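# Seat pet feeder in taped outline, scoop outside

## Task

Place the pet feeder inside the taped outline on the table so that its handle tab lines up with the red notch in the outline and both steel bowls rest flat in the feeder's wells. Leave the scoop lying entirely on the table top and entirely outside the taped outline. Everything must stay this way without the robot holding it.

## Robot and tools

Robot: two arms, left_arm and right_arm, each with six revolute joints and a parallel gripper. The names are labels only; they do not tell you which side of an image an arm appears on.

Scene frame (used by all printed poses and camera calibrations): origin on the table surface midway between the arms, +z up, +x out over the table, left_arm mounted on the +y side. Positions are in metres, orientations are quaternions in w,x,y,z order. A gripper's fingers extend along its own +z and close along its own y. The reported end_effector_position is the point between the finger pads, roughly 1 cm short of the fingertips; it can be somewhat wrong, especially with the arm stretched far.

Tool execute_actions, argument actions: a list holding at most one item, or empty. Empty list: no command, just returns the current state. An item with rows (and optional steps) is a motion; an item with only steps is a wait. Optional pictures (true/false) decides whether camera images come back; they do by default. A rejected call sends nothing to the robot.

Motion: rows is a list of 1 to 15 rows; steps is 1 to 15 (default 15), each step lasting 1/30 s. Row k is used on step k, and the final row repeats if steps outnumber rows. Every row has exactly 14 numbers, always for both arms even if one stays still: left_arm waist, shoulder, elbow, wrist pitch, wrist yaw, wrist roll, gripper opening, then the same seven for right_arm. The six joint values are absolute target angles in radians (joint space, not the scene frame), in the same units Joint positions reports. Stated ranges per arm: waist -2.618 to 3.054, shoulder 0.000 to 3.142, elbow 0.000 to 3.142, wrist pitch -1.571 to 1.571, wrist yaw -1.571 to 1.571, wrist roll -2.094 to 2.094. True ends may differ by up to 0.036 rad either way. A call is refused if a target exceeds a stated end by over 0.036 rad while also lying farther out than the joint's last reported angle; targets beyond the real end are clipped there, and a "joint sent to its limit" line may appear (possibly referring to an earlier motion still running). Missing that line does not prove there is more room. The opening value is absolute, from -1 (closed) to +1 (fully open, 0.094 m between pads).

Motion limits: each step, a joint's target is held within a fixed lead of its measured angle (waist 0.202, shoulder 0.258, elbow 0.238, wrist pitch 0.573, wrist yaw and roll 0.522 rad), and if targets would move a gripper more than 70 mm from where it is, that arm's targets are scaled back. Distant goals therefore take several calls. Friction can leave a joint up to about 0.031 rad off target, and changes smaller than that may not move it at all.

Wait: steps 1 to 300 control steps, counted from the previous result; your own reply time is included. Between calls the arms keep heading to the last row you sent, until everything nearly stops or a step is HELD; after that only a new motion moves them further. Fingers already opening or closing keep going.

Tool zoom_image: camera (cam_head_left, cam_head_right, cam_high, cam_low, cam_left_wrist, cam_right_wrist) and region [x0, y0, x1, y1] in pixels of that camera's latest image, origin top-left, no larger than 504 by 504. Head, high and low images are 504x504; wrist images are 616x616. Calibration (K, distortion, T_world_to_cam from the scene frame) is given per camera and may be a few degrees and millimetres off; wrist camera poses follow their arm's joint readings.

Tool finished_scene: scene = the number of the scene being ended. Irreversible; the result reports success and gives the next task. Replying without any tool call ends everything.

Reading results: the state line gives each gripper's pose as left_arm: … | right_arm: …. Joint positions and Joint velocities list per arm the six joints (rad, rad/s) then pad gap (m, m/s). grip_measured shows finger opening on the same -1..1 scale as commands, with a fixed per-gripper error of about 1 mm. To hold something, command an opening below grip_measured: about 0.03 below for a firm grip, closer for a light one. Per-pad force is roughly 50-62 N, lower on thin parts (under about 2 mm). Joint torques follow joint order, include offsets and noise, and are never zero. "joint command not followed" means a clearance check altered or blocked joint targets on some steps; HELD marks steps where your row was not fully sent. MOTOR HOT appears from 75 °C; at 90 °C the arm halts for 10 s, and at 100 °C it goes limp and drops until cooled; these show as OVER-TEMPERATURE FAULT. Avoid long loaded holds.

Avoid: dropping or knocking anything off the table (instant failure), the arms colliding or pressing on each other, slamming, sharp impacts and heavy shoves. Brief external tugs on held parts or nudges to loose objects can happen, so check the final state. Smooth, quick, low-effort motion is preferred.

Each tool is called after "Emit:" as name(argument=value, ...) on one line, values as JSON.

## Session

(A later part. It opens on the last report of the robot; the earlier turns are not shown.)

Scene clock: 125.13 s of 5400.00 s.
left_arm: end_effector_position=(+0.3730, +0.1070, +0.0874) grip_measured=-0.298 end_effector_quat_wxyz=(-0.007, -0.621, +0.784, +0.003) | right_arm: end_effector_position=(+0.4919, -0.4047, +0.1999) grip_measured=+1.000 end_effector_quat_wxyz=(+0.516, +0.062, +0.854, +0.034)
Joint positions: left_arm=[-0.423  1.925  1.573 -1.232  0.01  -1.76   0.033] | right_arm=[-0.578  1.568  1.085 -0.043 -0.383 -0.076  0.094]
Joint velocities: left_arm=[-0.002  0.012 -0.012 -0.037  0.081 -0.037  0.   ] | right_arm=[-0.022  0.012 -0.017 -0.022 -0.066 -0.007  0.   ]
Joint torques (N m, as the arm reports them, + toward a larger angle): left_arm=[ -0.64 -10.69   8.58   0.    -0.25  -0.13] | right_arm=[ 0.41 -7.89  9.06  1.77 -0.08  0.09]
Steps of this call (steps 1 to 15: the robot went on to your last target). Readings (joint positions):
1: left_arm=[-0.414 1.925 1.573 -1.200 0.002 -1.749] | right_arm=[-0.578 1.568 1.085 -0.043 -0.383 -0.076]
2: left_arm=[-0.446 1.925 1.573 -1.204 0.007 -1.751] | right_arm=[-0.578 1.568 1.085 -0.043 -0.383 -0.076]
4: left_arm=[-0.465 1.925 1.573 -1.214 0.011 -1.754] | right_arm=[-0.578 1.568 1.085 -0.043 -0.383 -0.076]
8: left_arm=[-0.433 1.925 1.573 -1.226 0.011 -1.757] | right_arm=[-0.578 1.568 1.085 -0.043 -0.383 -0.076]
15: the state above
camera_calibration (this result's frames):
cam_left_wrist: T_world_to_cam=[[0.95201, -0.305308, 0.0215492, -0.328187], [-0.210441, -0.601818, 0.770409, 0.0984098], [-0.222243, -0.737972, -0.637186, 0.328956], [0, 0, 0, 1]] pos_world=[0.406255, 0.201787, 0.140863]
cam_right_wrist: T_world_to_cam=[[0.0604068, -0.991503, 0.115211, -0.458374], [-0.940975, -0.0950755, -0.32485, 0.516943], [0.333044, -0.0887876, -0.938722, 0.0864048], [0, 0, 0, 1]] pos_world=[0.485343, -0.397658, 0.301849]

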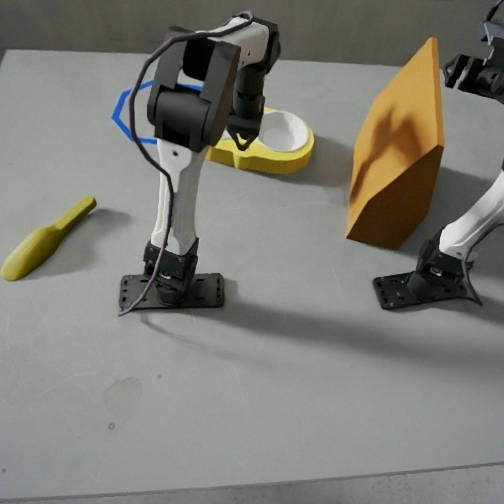

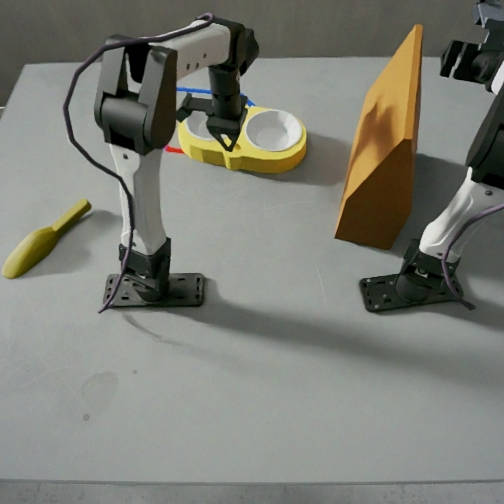

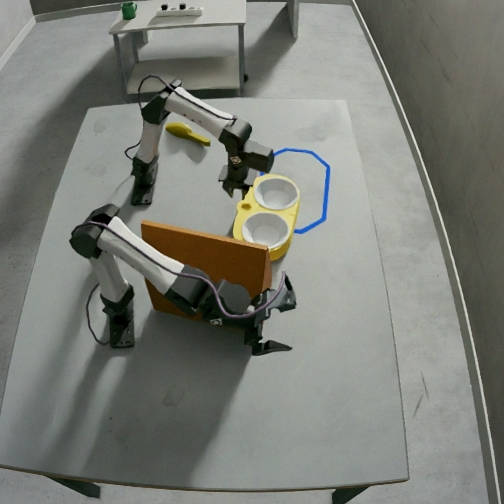

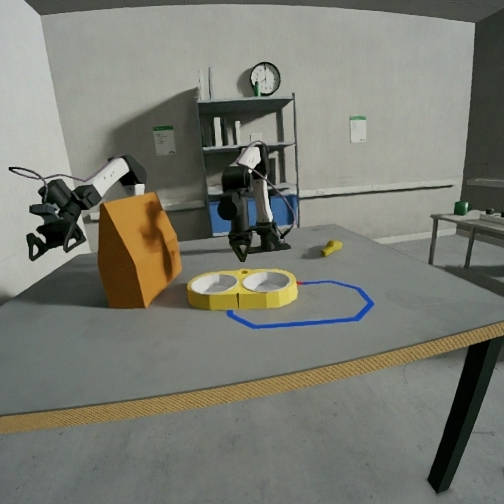

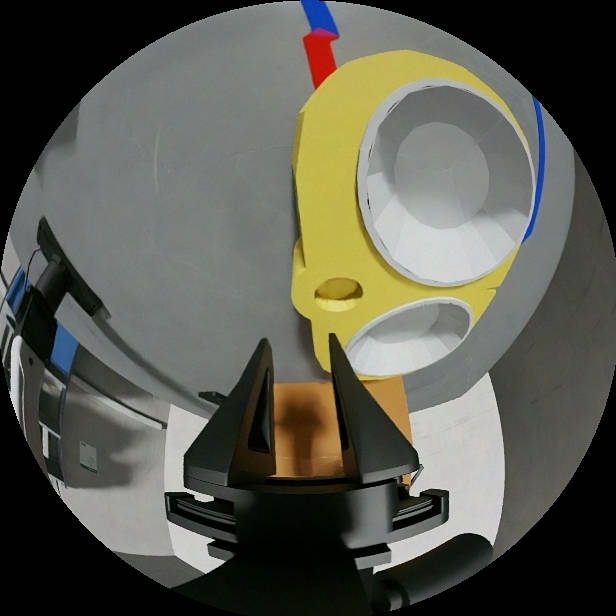

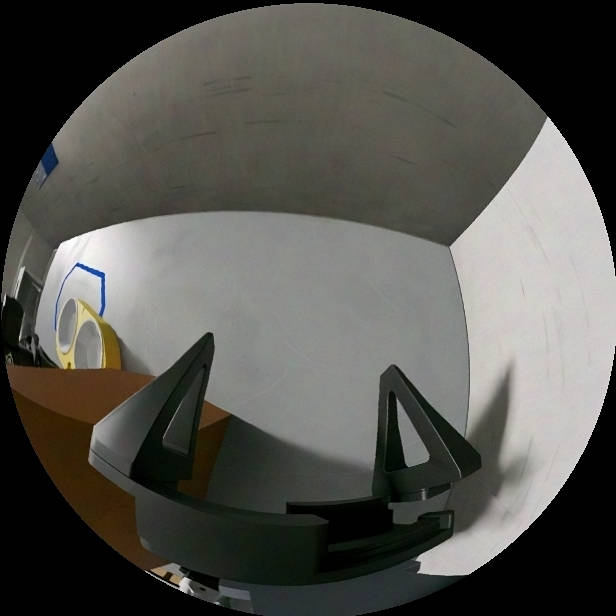

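Emit:
execute_actions(actions=[{"rows":[[-0.405,1.935,1.55,-1.2,0,-1.75,-0.3,-0.578,1.568,1.085,-0.043,-0.383,-0.076,1],[-0.4,1.94,1.54,-1.18,0,-1.75,-0.3,-0.578,1.568,1.085,-0.043,-0.383,-0.076,1],[-0.4,1.945,1.53,-1.16,0,-1.75,-0.3,-0.578,1.568,1.085,-0.043,-0.383,-0.076,1],[-0.4,1.95,1.52,-1.145,0,-1.75,-0.3,-0.578,1.568,1.085,-0.043,-0.383,-0.076,1],[-0.4,1.953,1.51,-1.13,0,-1.75,-0.3,-0.578,1.568,1.085,-0.043,-0.383,-0.076,1],[-0.4,1.956,1.5,-1.115,0,-1.75,-0.3,-0.578,1.568,1.085,-0.043,-0.383,-0.076,1],[-0.4,1.958,1.49,-1.1,0,-1.75,-0.3,-0.578,1.568,1.085,-0.043,-0.383,-0.076,1],[-0.4,1.96,1.48,-1.09,0,-1.75,-0.3,-0.578,1.568,1.085,-0.043,-0.383,-0.076,1],[-0.4,1.96,1.47,-1.085,0,-1.75,-0.3,-0.578,1.568,1.085,-0.043,-0.383,-0.076,1],[-0.4,1.96,1.46,-1.08,0,-1.75,-0.3,-0.578,1.568,1.085,-0.043,-0.383,-0.076,1]],"steps":15}])

Scene clock: 144.77 s of 5400.00 s.
left_arm: end_effector_position=(+0.3771, +0.1123, +0.0565) grip_measured=-0.298 end_effector_quat_wxyz=(-0.007, -0.628, +0.779, +0.002) | right_arm: end_effector_position=(+0.4919, -0.4047, +0.1999) grip_measured=+1.000 end_effector_quat_wxyz=(+0.516, +0.062, +0.854, +0.034)
Joint positions: left_arm=[-0.406  1.947  1.481 -1.113  0.01  -1.76   0.033] | right_arm=[-0.578  1.568  1.085 -0.043 -0.383 -0.076  0.094]
Joint velocities: left_arm=[-0.012  0.012  0.002  0.095  0.007 -0.022  0.   ] | right_arm=[-0.012 -0.002 -0.002 -0.007 -0.022  0.037  0.   ]
Joint torques (N m, as the arm reports them, + toward a larger angle): left_arm=[ -0.29 -10.14   4.86   0.33  -0.27   0.11] | right_arm=[ 0.45 -7.88  9.11  1.77 -0.08  0.08]
Steps of this call (steps 1 to 15: the robot went on to your last target; steps 16 to 90: nothing new was sent; then 16.13 s passed at rest; steps 91 to 105: all 15 steps of this action). Readings (joint positions):
91: left_arm=[-0.423 1.925 1.573 -1.232 0.010 -1.760] | right_arm=[-0.578 1.568 1.085 -0.043 -0.383 -0.076]
92: left_arm=[-0.420 1.925 1.573 -1.227 0.010 -1.760] | right_arm=[-0.578 1.568 1.085 -0.043 -0.383 -0.076]
94: left_arm=[-0.413 1.925 1.564 -1.205 0.010 -1.760] | right_arm=[-0.578 1.568 1.085 -0.043 -0.383 -0.076]
98: left_arm=[-0.406 1.929 1.523 -1.156 0.010 -1.760] | right_arm=[-0.578 1.568 1.085 -0.043 -0.383 -0.076]
105: the state above
camera_calibration (this result's frames):
cam_left_wrist: T_world_to_cam=[[0.957257, -0.28816, 0.0249606, -0.333891], [-0.202051, -0.604457, 0.770589, 0.123356], [-0.206965, -0.742695, -0.636843, 0.308811], [0, 0, 0, 1]] pos_world=[0.408457, 0.207702, 0.109941]
cam_right_wrist: T_world_to_cam=[[0.0604068, -0.991503, 0.115211, -0.458374], [-0.940975, -0.0950755, -0.32485, 0.516943], [0.333044, -0.0887876, -0.938722, 0.0864048], [0, 0, 0, 1]] pos_world=[0.485343, -0.397658, 0.301849]

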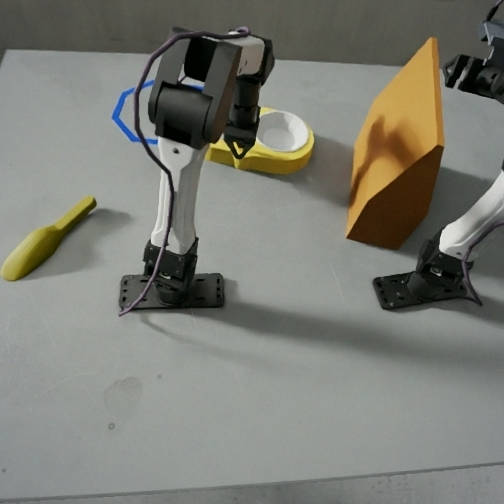

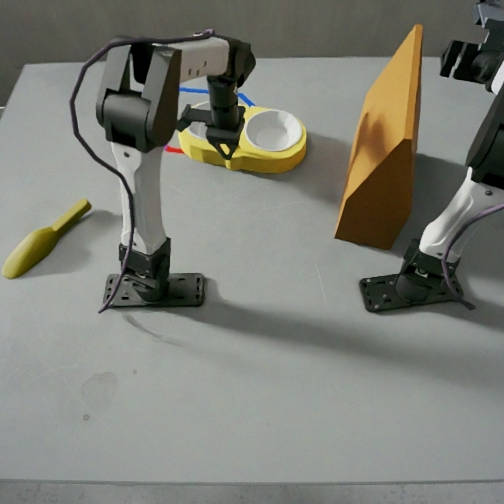

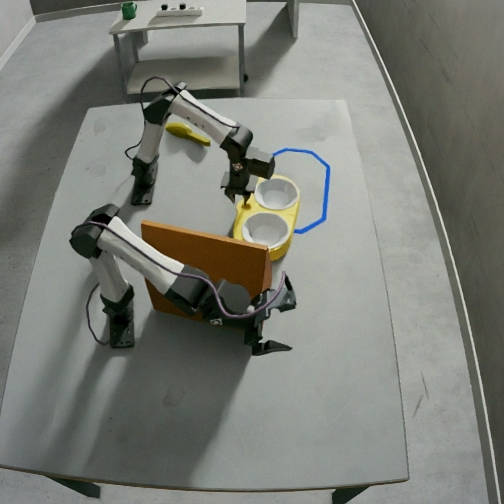

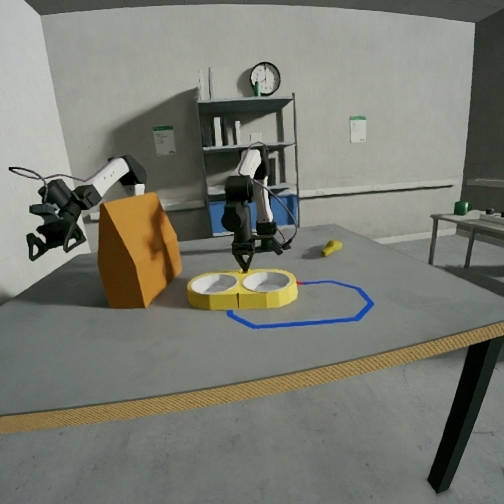

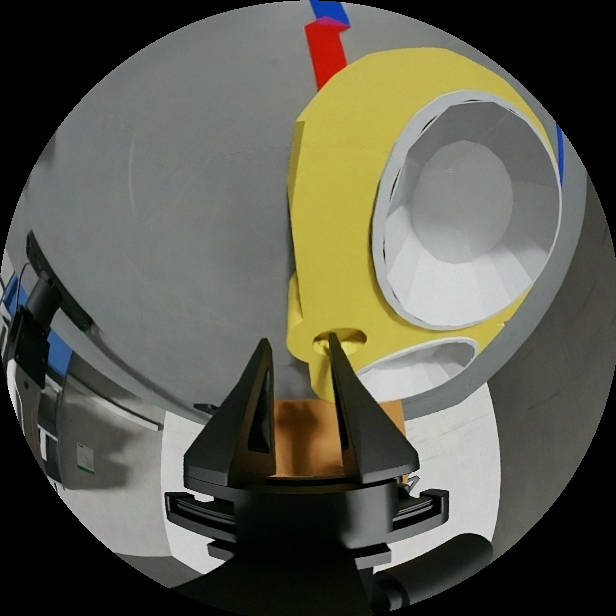

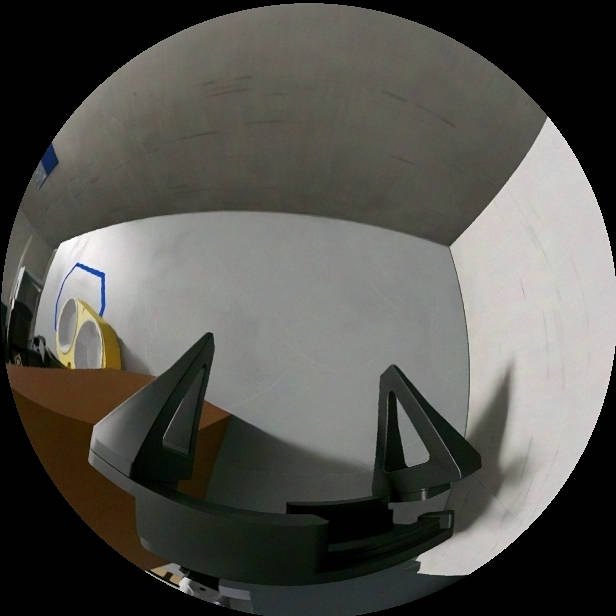

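Emit:
execute_actions(actions=[{"rows":[[-0.42,1.96,1.452,-1.07,0,-1.75,-0.3,-0.578,1.568,1.085,-0.043,-0.383,-0.076,1],[-0.425,1.96,1.444,-1.06,0,-1.75,-0.3,-0.578,1.568,1.085,-0.043,-0.383,-0.076,1],[-0.425,1.96,1.436,-1.05,0,-1.75,-0.3,-0.578,1.568,1.085,-0.043,-0.383,-0.076,1],[-0.425,1.96,1.428,-1.04,0,-1.75,-0.3,-0.578,1.568,1.085,-0.043,-0.383,-0.076,1],[-0.425,1.96,1.42,-1.035,0,-1.75,-0.3,-0.578,1.568,1.085,-0.043,-0.383,-0.076,1],[-0.425,1.96,1.412,-1.03,0,-1.75,-0.3,-0.578,1.568,1.085,-0.043,-0.383,-0.076,1]],"steps":12}], pictures=false)

Emit:
execute_actions(actions=[{"rows":[[-0.415,1.95,1.43,-1.04,0,-1.75,-0.36,-0.578,1.568,1.085,-0.043,-0.383,-0.076,1],[-0.415,1.95,1.43,-1.04,0,-1.75,-0.42,-0.578,1.568,1.085,-0.043,-0.383,-0.076,1],[-0.415,1.95,1.43,-1.04,0,-1.75,-0.48,-0.578,1.568,1.085,-0.043,-0.383,-0.076,1],[-0.415,1.95,1.43,-1.04,0,-1.75,-0.52,-0.578,1.568,1.085,-0.043,-0.383,-0.076,1],[-0.415,1.95,1.43,-1.04,0,-1.75,-0.56,-0.578,1.568,1.085,-0.043,-0.383,-0.076,1],[-0.415,1.95,1.43,-1.04,0,-1.75,-0.6,-0.578,1.568,1.085,-0.043,-0.383,-0.076,1],[-0.415,1.95,1.43,-1.04,0,-1.75,-0.63,-0.578,1.568,1.085,-0.043,-0.383,-0.076,1],[-0.415,1.95,1.43,-1.04,0,-1.75,-0.66,-0.578,1.568,1.085,-0.043,-0.383,-0.076,1],[-0.415,1.95,1.43,-1.04,0,-1.75,-0.69,-0.578,1.568,1.085,-0.043,-0.383,-0.076,1],[-0.415,1.95,1.43,-1.04,0,-1.75,-0.72,-0.578,1.568,1.085,-0.043,-0.383,-0.076,1]],"steps":14}])

Scene clock: 162.37 s of 5400.00 s.
left_arm: end_effector_position=(+0.3751, +0.1079, +0.0453) grip_measured=-0.298 end_effector_quat_wxyz=(-0.004, -0.622, +0.783, -0.004) | right_arm: end_effector_position=(+0.4919, -0.4047, +0.1999) grip_measured=+1.000 end_effector_quat_wxyz=(+0.516, +0.062, +0.854, +0.034)
Joint positions: left_arm=[-0.419  1.947  1.435 -1.056  0.01  -1.759  0.033] | right_arm=[-0.578  1.568  1.085 -0.043 -0.383 -0.076  0.094]
Joint velocities: left_arm=[-0.007 -0.002  0.007  0.11  -0.007 -0.022  0.001] | right_arm=[-0.007 -0.007 -0.007  0.022 -0.022 -0.022  0.   ]
Joint torques (N m, as the arm reports them, + toward a larger angle): left_arm=[ -0.95 -10.13   4.69   0.3   -0.26   0.11] | right_arm=[ 0.41 -7.89  9.11  1.76 -0.08  0.09]
Steps of this call (steps 1 to 30: the robot went on to your last target; steps 31 to 100: nothing new was sent; then 13.87 s passed at rest; steps 101 to 112: all 12 steps of this action). Readings (joint positions):
101: left_arm=[-0.406 1.947 1.481 -1.097 0.010 -1.760] | right_arm=[-0.578 1.568 1.085 -0.043 -0.383 -0.076]
102: left_arm=[-0.407 1.947 1.480 -1.093 0.010 -1.760] | right_arm=[-0.578 1.568 1.085 -0.043 -0.383 -0.076]
104: left_arm=[-0.413 1.947 1.470 -1.079 0.010 -1.759] | right_arm=[-0.578 1.568 1.085 -0.043 -0.383 -0.076]
108: left_arm=[-0.419 1.947 1.439 -1.061 0.010 -1.759] | right_arm=[-0.578 1.568 1.085 -0.043 -0.383 -0.076]
112: the state above

Scene clock: 162.83 s of 5400.00 s.
left_arm: end_effector_position=(+0.3776, +0.1070, +0.0453) grip_measured=-0.679 end_effector_quat_wxyz=(-0.001, -0.617, +0.787, -0.008) | right_arm: end_effector_position=(+0.4919, -0.4047, +0.1999) grip_measured=+1.000 end_effector_quat_wxyz=(+0.516, +0.062, +0.854, +0.034)
Joint positions: left_arm=[-0.419  1.947  1.435 -1.045  0.01  -1.747  0.015] | right_arm=[-0.578  1.568  1.085 -0.043 -0.383 -0.076  0.094]
Joint velocities: left_arm=[ 0.002  0.002  0.002  0.051  0.022 -0.022 -0.001] | right_arm=[-0.007 -0.007 -0.012 -0.007  0.037 -0.022  0.   ]
Joint torques (N m, as the arm reports them, + toward a larger angle): left_arm=[ -0.38 -11.02   6.04   0.23  -0.29  -0.04] | right_arm=[ 0.39 -7.91  9.12  1.77 -0.07  0.09]
Steps of this call (steps 1 to 14: all 14 steps of this action). Readings (joint positions):
1: left_arm=[-0.419 1.947 1.435 -1.055 0.010 -1.759] | right_arm=[-0.578 1.568 1.085 -0.043 -0.383 -0.076]
2: left_arm=[-0.419 1.947 1.435 -1.055 0.010 -1.759] | right_arm=[-0.578 1.568 1.085 -0.043 -0.383 -0.076]
4: left_arm=[-0.419 1.947 1.435 -1.052 0.010 -1.759] | right_arm=[-0.578 1.568 1.085 -0.043 -0.383 -0.076]
8: left_arm=[-0.419 1.947 1.435 -1.045 0.010 -1.755] | right_arm=[-0.578 1.568 1.085 -0.043 -0.383 -0.076]
14: the state above
camera_calibration (this result's frames):
cam_left_wrist: T_world_to_cam=[[0.948729, -0.312564, 0.0470846, -0.330786], [-0.233322, -0.591998, 0.771426, 0.139282], [-0.213246, -0.742861, -0.634574, 0.300122], [0, 0, 0, 1]] pos_world=[0.410323, 0.202012, 0.0985789]
cam_right_wrist: T_world_to_cam=[[0.0604068, -0.991503, 0.115211, -0.458374], [-0.940975, -0.0950755, -0.32485, 0.516943], [0.333044, -0.0887876, -0.938722, 0.0864048], [0, 0, 0, 1]] pos_world=[0.485343, -0.397658, 0.301849]

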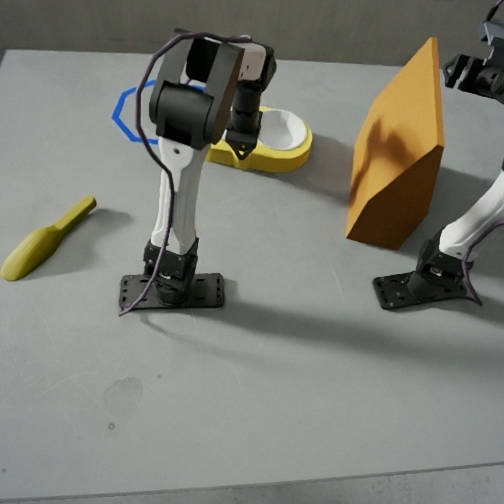

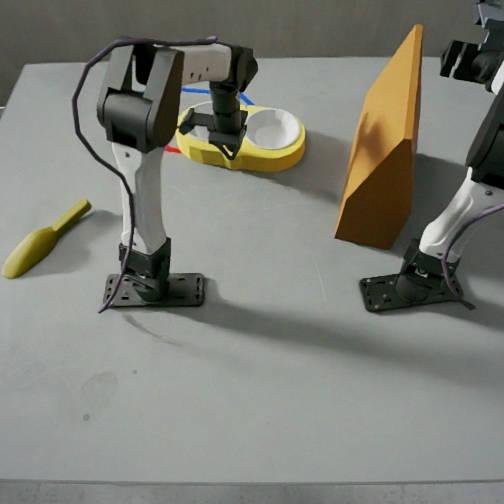

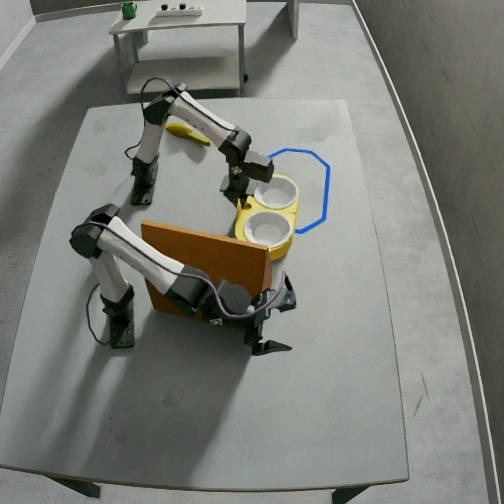

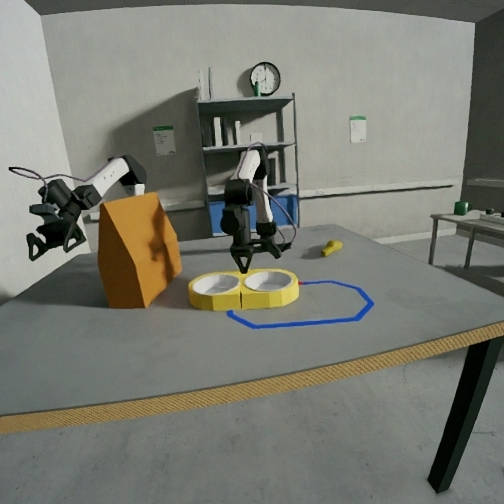

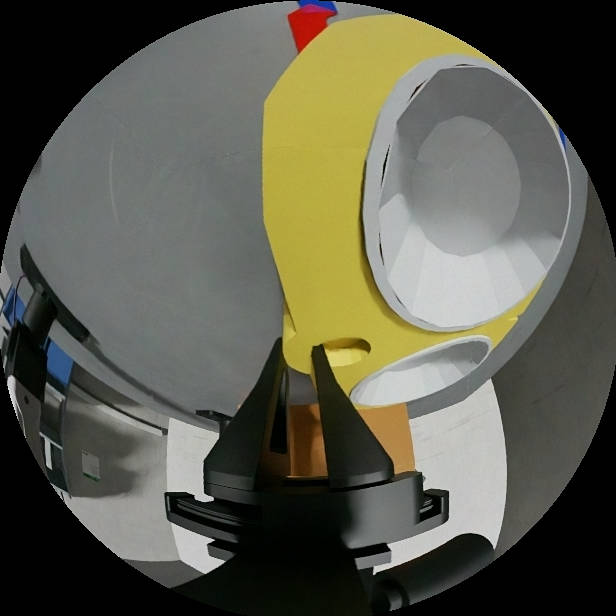

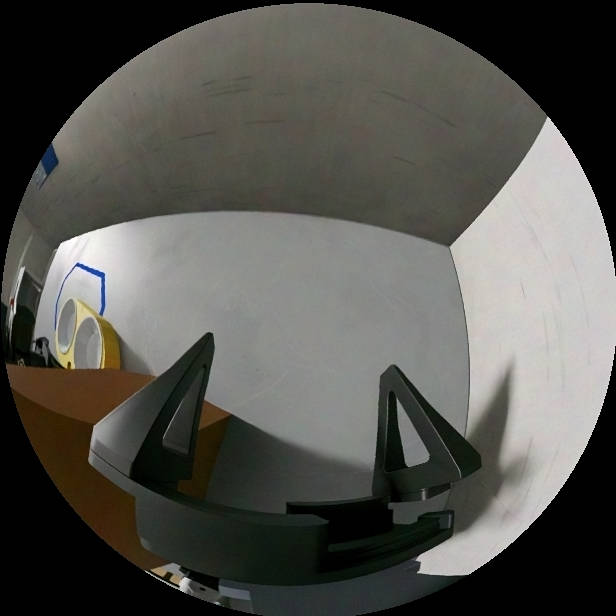

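Emit:
execute_actions(actions=[{"rows":[[-0.405,1.962,1.455,-1.05,0,-1.73,-0.72,-0.578,1.568,1.085,-0.043,-0.383,-0.076,1],[-0.392,1.969,1.464,-1.055,0,-1.717,-0.72,-0.578,1.568,1.085,-0.043,-0.383,-0.076,1],[-0.378,1.976,1.473,-1.06,0,-1.704,-0.72,-0.578,1.568,1.085,-0.043,-0.383,-0.076,1],[-0.364,1.983,1.483,-1.065,0,-1.691,-0.72,-0.578,1.568,1.085,-0.043,-0.383,-0.076,1],[-0.35,1.99,1.493,-1.07,0,-1.678,-0.72,-0.578,1.568,1.085,-0.043,-0.383,-0.076,1],[-0.336,1.997,1.503,-1.075,0,-1.665,-0.72,-0.578,1.568,1.085,-0.043,-0.383,-0.076,1],[-0.322,2.004,1.513,-1.08,0,-1.652,-0.72,-0.578,1.568,1.085,-0.043,-0.383,-0.076,1],[-0.308,2.011,1.523,-1.085,0,-1.639,-0.72,-0.578,1.568,1.085,-0.043,-0.383,-0.076,1],[-0.294,2.018,1.533,-1.09,0,-1.626,-0.72,-0.578,1.568,1.085,-0.043,-0.383,-0.076,1],[-0.28,2.025,1.543,-1.095,0,-1.613,-0.72,-0.578,1.568,1.085,-0.043,-0.383,-0.076,1],[-0.266,2.032,1.554,-1.1,0,-1.6,-0.72,-0.578,1.568,1.085,-0.043,-0.383,-0.076,1],[-0.252,2.039,1.565,-1.105,0,-1.587,-0.72,-0.578,1.568,1.085,-0.043,-0.383,-0.076,1],[-0.238,2.046,1.576,-1.11,0,-1.574,-0.72,-0.578,1.568,1.085,-0.043,-0.383,-0.076,1],[-0.224,2.053,1.587,-1.115,0,-1.561,-0.72,-0.578,1.568,1.085,-0.043,-0.383,-0.076,1],[-0.21,2.06,1.598,-1.12,0,-1.548,-0.72,-0.578,1.568,1.085,-0.043,-0.383,-0.076,1]]}], pictures=false)

Emit:
execute_actions(actions=[{"rows":[[-0.196,2.068,1.61,-1.125,0,-1.535,-0.72,-0.578,1.568,1.085,-0.043,-0.383,-0.076,1],[-0.182,2.075,1.621,-1.129,0,-1.522,-0.72,-0.578,1.568,1.085,-0.043,-0.383,-0.076,1],[-0.168,2.082,1.632,-1.133,0,-1.509,-0.72,-0.578,1.568,1.085,-0.043,-0.383,-0.076,1],[-0.154,2.09,1.644,-1.137,0,-1.496,-0.72,-0.578,1.568,1.085,-0.043,-0.383,-0.076,1],[-0.14,2.097,1.655,-1.141,0,-1.483,-0.72,-0.578,1.568,1.085,-0.043,-0.383,-0.076,1],[-0.126,2.104,1.666,-1.145,0,-1.47,-0.72,-0.578,1.568,1.085,-0.043,-0.383,-0.076,1],[-0.112,2.112,1.678,-1.149,0,-1.457,-0.72,-0.578,1.568,1.085,-0.043,-0.383,-0.076,1],[-0.098,2.119,1.689,-1.153,0,-1.444,-0.72,-0.578,1.568,1.085,-0.043,-0.383,-0.076,1],[-0.084,2.126,1.7,-1.157,0,-1.431,-0.72,-0.578,1.568,1.085,-0.043,-0.383,-0.076,1],[-0.07,2.134,1.712,-1.161,0,-1.418,-0.72,-0.578,1.568,1.085,-0.043,-0.383,-0.076,1],[-0.056,2.141,1.723,-1.165,0,-1.405,-0.72,-0.578,1.568,1.085,-0.043,-0.383,-0.076,1],[-0.042,2.148,1.734,-1.169,0,-1.392,-0.72,-0.578,1.568,1.085,-0.043,-0.383,-0.076,1],[-0.028,2.156,1.746,-1.173,0,-1.379,-0.72,-0.578,1.568,1.085,-0.043,-0.383,-0.076,1],[-0.014,2.163,1.758,-1.177,0,-1.366,-0.72,-0.578,1.568,1.085,-0.043,-0.383,-0.076,1],[-0.002,2.17,1.77,-1.18,0,-1.353,-0.72,-0.578,1.568,1.085,-0.043,-0.383,-0.076,1]]}], pictures=false)

Emit:
execute_actions(actions=[{"steps":15}])

Emit:
zoom_image(camera="cam_high", region=[230,130,350,250])

Emit:
zoom_image(camera="cam_low", region=[210,240,390,340])

Emit:
zoom_image(camera="cam_head_right", region=[90,70,330,200])

Scene clock: 206.90 s of 5400.00 s.
left_arm: end_effector_position=(+0.4163, +0.1602, +0.0455) grip_measured=-0.679 end_effector_quat_wxyz=(-0.006, -0.627, +0.779, -0.006) | right_arm: end_effector_position=(+0.4919, -0.4047, +0.1999) grip_measured=+1.000 end_effector_quat_wxyz=(+0.516, +0.062, +0.854, +0.034)
Joint positions: left_arm=[-0.247  2.028  1.552 -1.092  0.016 -1.599  0.015] | right_arm=[-0.578  1.568  1.085 -0.043 -0.383 -0.076  0.094]
Joint velocities: left_arm=[ 0.403  0.212  0.31  -0.066  0.051  0.3    0.001] | right_arm=[-0.007 -0.002 -0.002  0.095 -0.007  0.051  0.   ]
Joint torques (N m, as the arm reports them, + toward a larger angle): left_arm=[  0.16 -10.58   8.49   0.1   -0.33  -0.03] | right_arm=[ 0.41 -7.91  9.14  1.75 -0.1   0.09]
Steps of this call (steps 1 to 15: the robot went on to your last target; steps 16 to 90: nothing new was sent; then 40.57 s passed at rest; steps 91 to 105: all 15 steps of this action). Readings (joint positions):
91: left_arm=[-0.418 1.947 1.435 -1.045 0.010 -1.747] | right_arm=[-0.578 1.568 1.085 -0.043 -0.383 -0.076]
92: left_arm=[-0.417 1.947 1.435 -1.045 0.010 -1.744] | right_arm=[-0.578 1.568 1.085 -0.043 -0.383 -0.076]
94: left_arm=[-0.406 1.950 1.439 -1.050 0.013 -1.731] | right_arm=[-0.578 1.568 1.085 -0.043 -0.383 -0.076]
98: left_arm=[-0.356 1.978 1.478 -1.068 0.016 -1.684] | right_arm=[-0.578 1.568 1.085 -0.043 -0.383 -0.076]
105: the state above

Scene clock: 207.40 s of 5400.00 s.
left_arm: end_effector_position=(+0.4559, +0.2375, +0.0456) grip_measured=-0.679 end_effector_quat_wxyz=(-0.005, -0.632, +0.775, -0.006) | right_arm: end_effector_position=(+0.4919, -0.4047, +0.1999) grip_measured=+1.000 end_effector_quat_wxyz=(+0.516, +0.062, +0.854, +0.034)
Joint positions: left_arm=[-0.04   2.14   1.722 -1.154  0.015 -1.404  0.015] | right_arm=[-0.578  1.568  1.085 -0.043 -0.383 -0.076  0.094]
Joint velocities: left_arm=[ 0.393  0.227  0.335 -0.11   0.051  0.315 -0.001] | right_arm=[ 0.017 -0.002 -0.012 -0.007 -0.037 -0.081  0.   ]
Joint torques (N m, as the arm reports them, + toward a larger angle): left_arm=[  0.22 -11.73   8.62   0.11  -0.32  -0.06] | right_arm=[ 0.38 -7.9   9.11  1.77 -0.08  0.09]
Steps of this call (steps 1 to 15: all 15 steps of this action). Readings (joint positions):
1: left_arm=[-0.233 2.036 1.563 -1.097 0.016 -1.586] | right_arm=[-0.578 1.568 1.085 -0.043 -0.383 -0.076]
2: left_arm=[-0.219 2.044 1.574 -1.101 0.016 -1.573] | right_arm=[-0.578 1.568 1.085 -0.043 -0.383 -0.076]
4: left_arm=[-0.193 2.058 1.597 -1.110 0.016 -1.547] | right_arm=[-0.578 1.568 1.085 -0.043 -0.383 -0.076]
8: left_arm=[-0.138 2.088 1.642 -1.126 0.016 -1.495] | right_arm=[-0.578 1.568 1.085 -0.043 -0.383 -0.076]
15: the state above

Scene clock: 207.90 s of 5400.00 s.
left_arm: end_effector_position=(+0.4601, +0.2530, +0.0457) grip_measured=-0.679 end_effector_quat_wxyz=(-0.003, -0.632, +0.775, -0.006) | right_arm: end_effector_position=(+0.4919, -0.4047, +0.1999) grip_measured=+1.000 end_effector_quat_wxyz=(+0.516, +0.062, +0.854, +0.034)
Joint positions: left_arm=[-0.003  2.152  1.741 -1.158  0.013 -1.368  0.015] | right_arm=[-0.578  1.568  1.085 -0.043 -0.383 -0.076  0.094]
Joint velocities: left_arm=[-0.002 -0.037  0.017 -0.037 -0.066 -0.037 -0.001] | right_arm=[-0.002  0.007 -0.002  0.007 -0.007  0.037  0.   ]
Joint torques (N m, as the arm reports them, + toward a larger angle): left_arm=[ -0.56 -11.74   8.77   0.02  -0.3    0.17] | right_arm=[ 0.43 -7.92  9.11  1.77 -0.08  0.1 ]
Steps of this call (steps 1 to 15: the robot went on to your last target). Readings (joint positions):
1: left_arm=[-0.027 2.145 1.731 -1.156 0.015 -1.393] | right_arm=[-0.578 1.568 1.085 -0.043 -0.383 -0.076]
2: left_arm=[-0.017 2.149 1.737 -1.156 0.015 -1.385] | right_arm=[-0.578 1.568 1.085 -0.043 -0.383 -0.076]
4: left_arm=[-0.005 2.152 1.741 -1.157 0.015 -1.375] | right_arm=[-0.578 1.568 1.085 -0.043 -0.383 -0.076]
8: left_arm=[-0.003 2.152 1.741 -1.158 0.013 -1.368] | right_arm=[-0.578 1.568 1.085 -0.043 -0.383 -0.076]
15: the state above
camera_calibration (this result's frames):
cam_left_wrist: T_world_to_cam=[[0.959789, -0.277658, 0.0413778, -0.377113], [-0.207154, -0.601044, 0.771903, 0.234966], [-0.189455, -0.749435, -0.634393, 0.417174], [0, 0, 0, 1]] pos_world=[0.489658, 0.349161, 0.0988853]
cam_right_wrist: T_world_to_cam=[[0.0604068, -0.991503, 0.115211, -0.458374], [-0.940975, -0.0950755, -0.32485, 0.516943], [0.333044, -0.0887876, -0.938722, 0.0864048], [0, 0, 0, 1]] pos_world=[0.485343, -0.397658, 0.301849]

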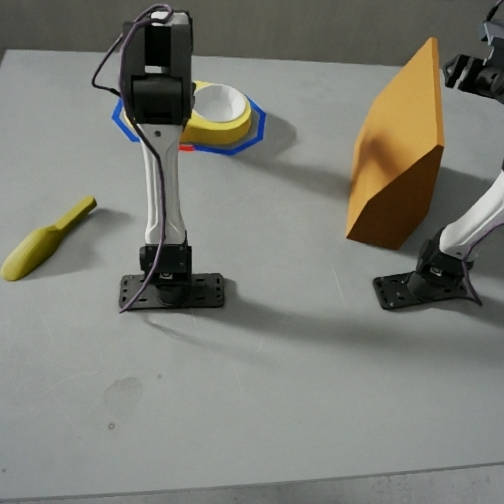

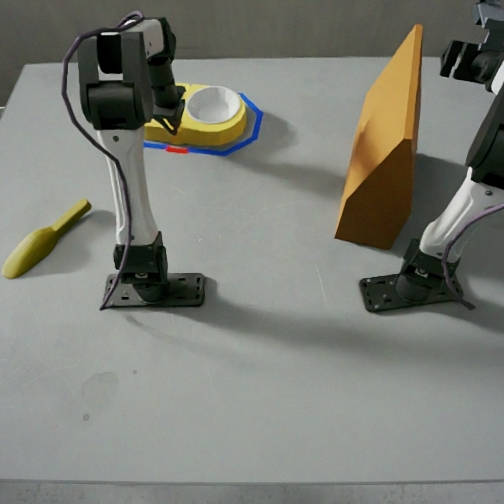

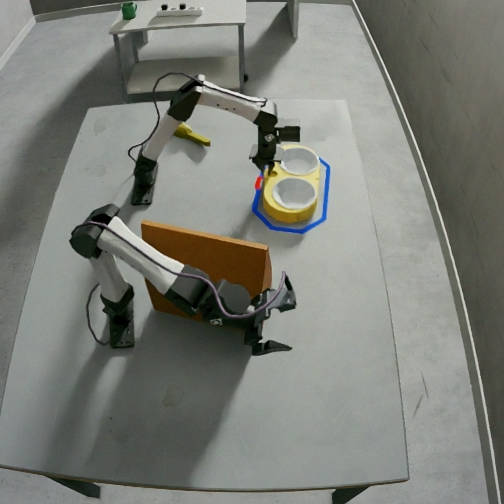

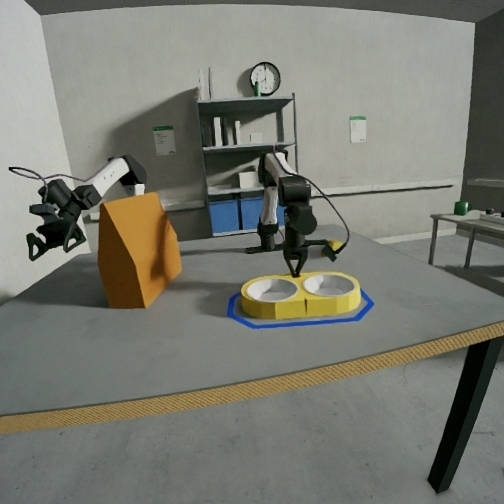

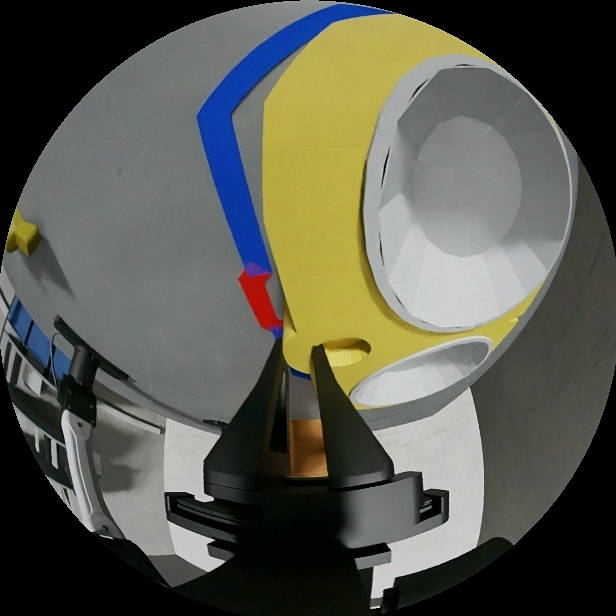

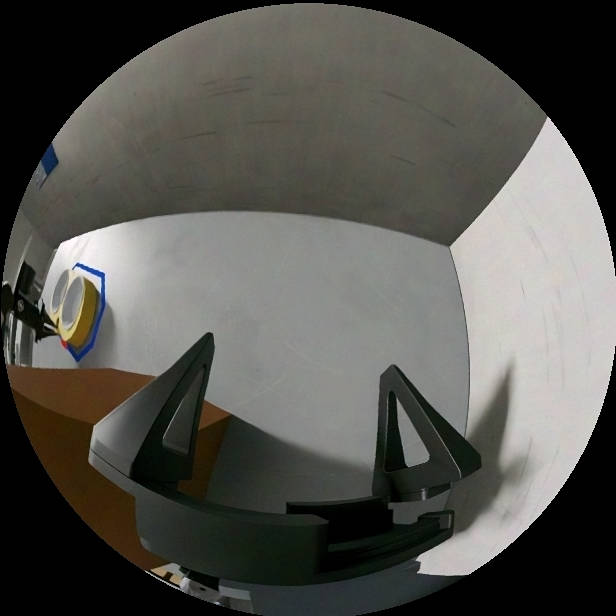

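Region (230, 130, 350, 250) of cam_high's 504x504 image, scaled by 4.200, with more detail than that image has.

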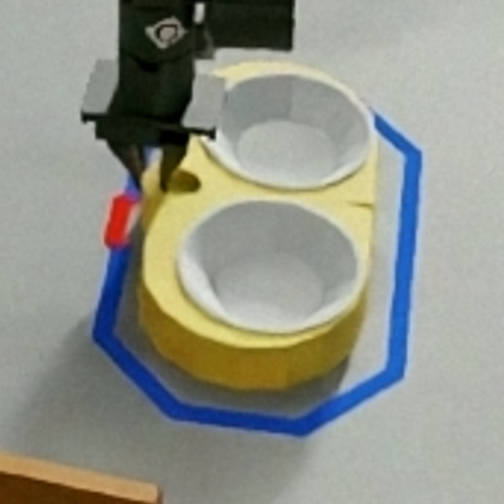

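Region (210, 240, 390, 340) of cam_low's 504x504 image, scaled by 2.800, with more detail than that image has.

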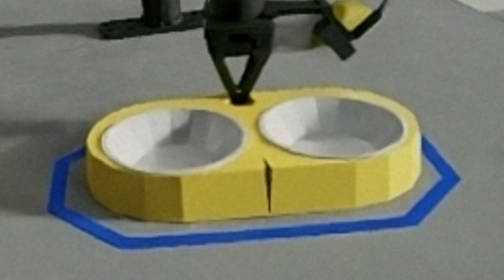

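Region (90, 70, 330, 200) of cam_head_right's 504x504 image, scaled by 2.100, with more detail than that image has; it fills the top 273 rows of this view, and the rest is white.

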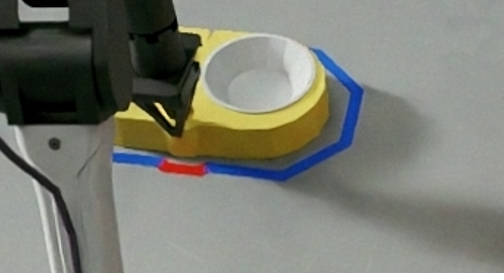

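Emit:
execute_actions(actions=[{"rows":[[-0.003,2.152,1.745,-1.158,0,-1.368,-0.63,-0.578,1.568,1.085,-0.043,-0.383,-0.076,1],[-0.003,2.152,1.745,-1.158,0,-1.368,-0.56,-0.578,1.568,1.085,-0.043,-0.383,-0.076,1],[-0.003,2.152,1.745,-1.158,0,-1.368,-0.5,-0.578,1.568,1.085,-0.043,-0.383,-0.076,1],[-0.003,2.14,1.76,-1.19,0,-1.368,-0.47,-0.578,1.568,1.085,-0.043,-0.383,-0.076,1],[-0.003,2.135,1.775,-1.22,0,-1.368,-0.47,-0.578,1.568,1.085,-0.043,-0.383,-0.076,1],[-0.003,2.13,1.79,-1.24,0,-1.368,-0.47,-0.578,1.568,1.085,-0.043,-0.383,-0.076,1],[-0.003,2.125,1.805,-1.26,0,-1.368,-0.47,-0.578,1.568,1.085,-0.043,-0.383,-0.076,1],[-0.003,2.12,1.82,-1.28,0,-1.368,-0.47,-0.578,1.568,1.085,-0.043,-0.383,-0.076,1],[-0.003,2.11,1.835,-1.3,0,-1.368,-0.47,-0.578,1.568,1.085,-0.043,-0.383,-0.076,1],[-0.003,2.09,1.84,-1.32,0,-1.368,-0.47,-0.578,1.568,1.085,-0.043,-0.383,-0.076,1],[-0.003,2.06,1.84,-1.34,0,-1.368,-0.47,-0.578,1.568,1.085,-0.043,-0.383,-0.076,1],[-0.003,2.02,1.82,-1.36,0,-1.368,-0.47,-0.578,1.568,1.085,-0.043,-0.383,-0.076,1],[-0.003,1.97,1.79,-1.38,0,-1.368,-0.47,-0.578,1.568,1.085,-0.043,-0.383,-0.076,1],[-0.003,1.92,1.76,-1.4,0,-1.368,-0.47,-0.578,1.568,1.085,-0.043,-0.383,-0.076,1],[-0.003,1.87,1.73,-1.4,0,-1.368,-0.47,-0.578,1.568,1.085,-0.043,-0.383,-0.076,1]]}], pictures=false)

Emit:
execute_actions(actions=[{"steps":12}])

Emit:
zoom_image(camera="cam_low", region=[210,240,390,340])

Scene clock: 228.43 s of 5400.00 s.
left_arm: end_effector_position=(+0.4394, +0.2532, +0.1120) grip_measured=-0.472 end_effector_quat_wxyz=(+0.013, -0.631, +0.775, -0.019) | right_arm: end_effector_position=(+0.4919, -0.4047, +0.1999) grip_measured=+1.000 end_effector_quat_wxyz=(+0.516, +0.062, +0.854, +0.034)
Joint positions: left_arm=[-0.003  2.002  1.779 -1.303  0.012 -1.368  0.025] | right_arm=[-0.578  1.568  1.085 -0.043 -0.383 -0.076  0.094]
Joint velocities: left_arm=[-0.012 -1.492 -0.476 -0.359  0.081 -0.037 -0.   ] | right_arm=[-0.007 -0.002  0.007 -0.022 -0.095 -0.022  0.   ]
Joint torques (N m, as the arm reports them, + toward a larger angle): left_arm=[ -0.63 -15.72   5.33  -0.13  -0.31   0.02] | right_arm=[ 0.35 -7.86  9.1   1.77 -0.09  0.09]
Steps of this call (steps 1 to 15: the robot went on to your last target; steps 16 to 90: nothing new was sent; then 17.03 s passed at rest; steps 91 to 105: all 15 steps of this action). Readings (joint positions):
91: left_arm=[-0.003 2.152 1.741 -1.158 0.013 -1.368] | right_arm=[-0.578 1.568 1.085 -0.043 -0.383 -0.076]
92: left_arm=[-0.003 2.152 1.741 -1.157 0.013 -1.368] | right_arm=[-0.578 1.568 1.085 -0.043 -0.383 -0.076]
94: left_arm=[-0.003 2.152 1.741 -1.158 0.013 -1.368] | right_arm=[-0.578 1.568 1.085 -0.043 -0.383 -0.076]
98: left_arm=[-0.003 2.152 1.765 -1.201 0.012 -1.368] | right_arm=[-0.578 1.568 1.085 -0.043 -0.383 -0.076]
105: the state above

Scene clock: 228.83 s of 5400.00 s.
left_arm: end_effector_position=(+0.4111, +0.2533, +0.1574) grip_measured=-0.472 end_effector_quat_wxyz=(+0.031, -0.631, +0.775, -0.033) | right_arm: end_effector_position=(+0.4919, -0.4047, +0.1999) grip_measured=+1.000 end_effector_quat_wxyz=(+0.516, +0.062, +0.854, +0.034)
Joint positions: left_arm=[-0.003  1.853  1.753 -1.382  0.012 -1.368  0.025] | right_arm=[-0.578  1.568  1.085 -0.043 -0.383 -0.076  0.094]
Joint velocities: left_arm=[ 0.002  0.002  0.017  0.037 -0.022  0.037 -0.   ] | right_arm=[ 0.007 -0.012 -0.012 -0.022 -0.007 -0.037  0.   ]
Joint torques (N m, as the arm reports them, + toward a larger angle): left_arm=[-0.63 -9.1   4.91  0.24 -0.28  0.  ] | right_arm=[ 0.37 -7.85  9.12  1.77 -0.08  0.1 ]
Steps of this call (steps 1 to 12: the robot went on to your last target). Readings (joint positions):
1: left_arm=[-0.003 1.954 1.767 -1.320 0.012 -1.368] | right_arm=[-0.578 1.568 1.085 -0.043 -0.383 -0.076]
2: left_arm=[-0.003 1.913 1.765 -1.339 0.012 -1.368] | right_arm=[-0.578 1.568 1.085 -0.043 -0.383 -0.076]
4: left_arm=[-0.003 1.860 1.765 -1.359 0.012 -1.368] | right_arm=[-0.578 1.568 1.085 -0.043 -0.383 -0.076]
8: left_arm=[-0.003 1.851 1.759 -1.375 0.012 -1.368] | right_arm=[-0.578 1.568 1.085 -0.043 -0.383 -0.076]
12: the state above
camera_calibration (this result's frames):
cam_left_wrist: T_world_to_cam=[[0.952746, -0.277715, 0.123086, -0.344552], [-0.272483, -0.602214, 0.750394, 0.16929], [-0.134272, -0.748473, -0.64943, 0.458382], [0, 0, 0, 1]] pos_world=[0.435947, 0.349348, 0.213062]
cam_right_wrist: T_world_to_cam=[[0.0604068, -0.991503, 0.115211, -0.458374], [-0.940975, -0.0950755, -0.32485, 0.516943], [0.333044, -0.0887876, -0.938722, 0.0864048], [0, 0, 0, 1]] pos_world=[0.485343, -0.397658, 0.301849]

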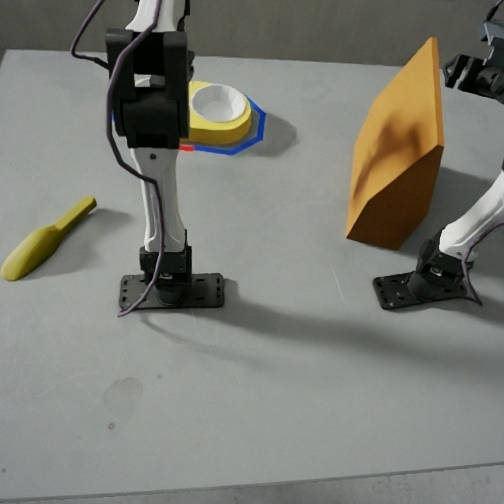

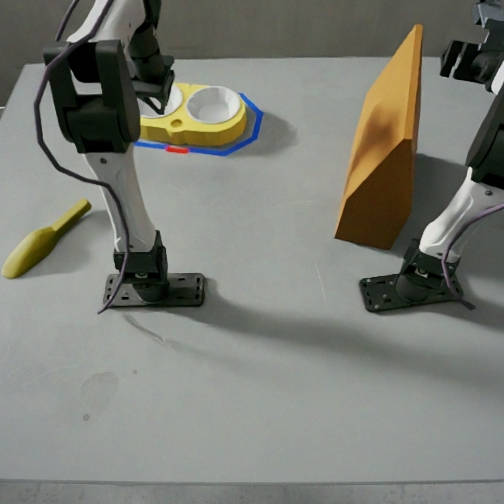

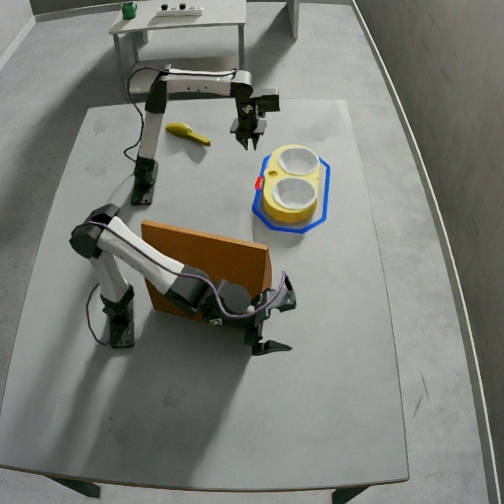

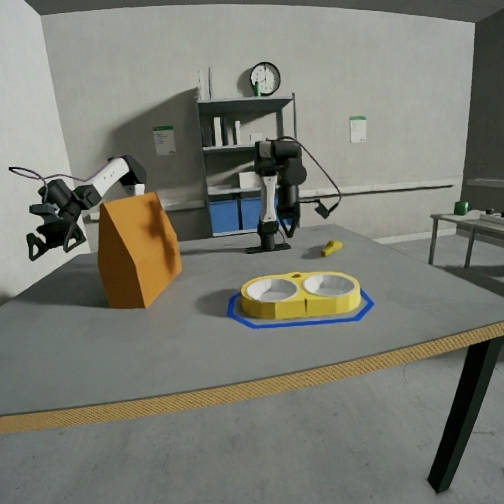

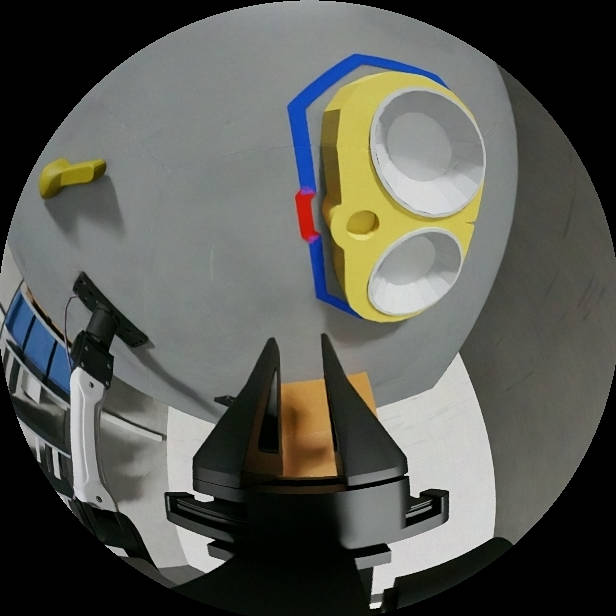

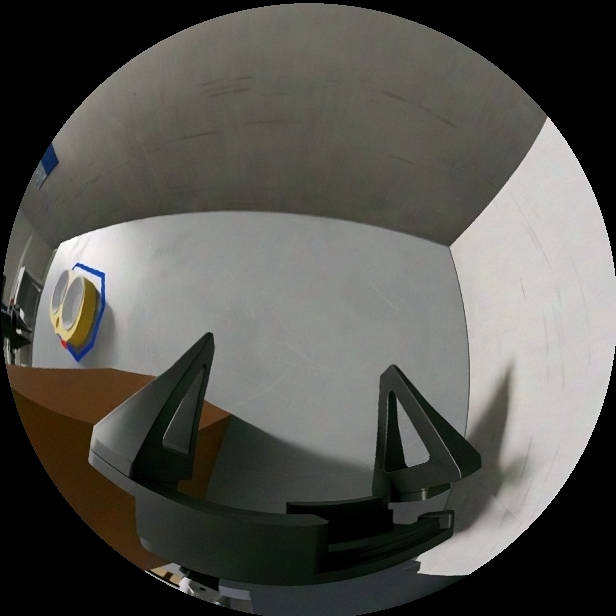

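Region (210, 240, 390, 340) of cam_low's 504x504 image, scaled by 2.800, with more detail than that image has.

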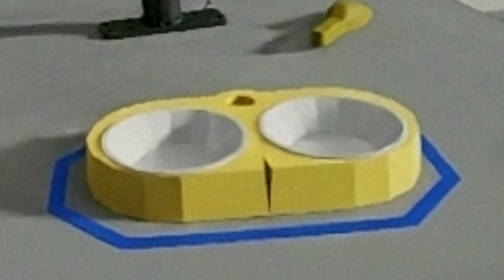

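Emit:
finished_scene(scene=2)

The scene is finished: the task was done.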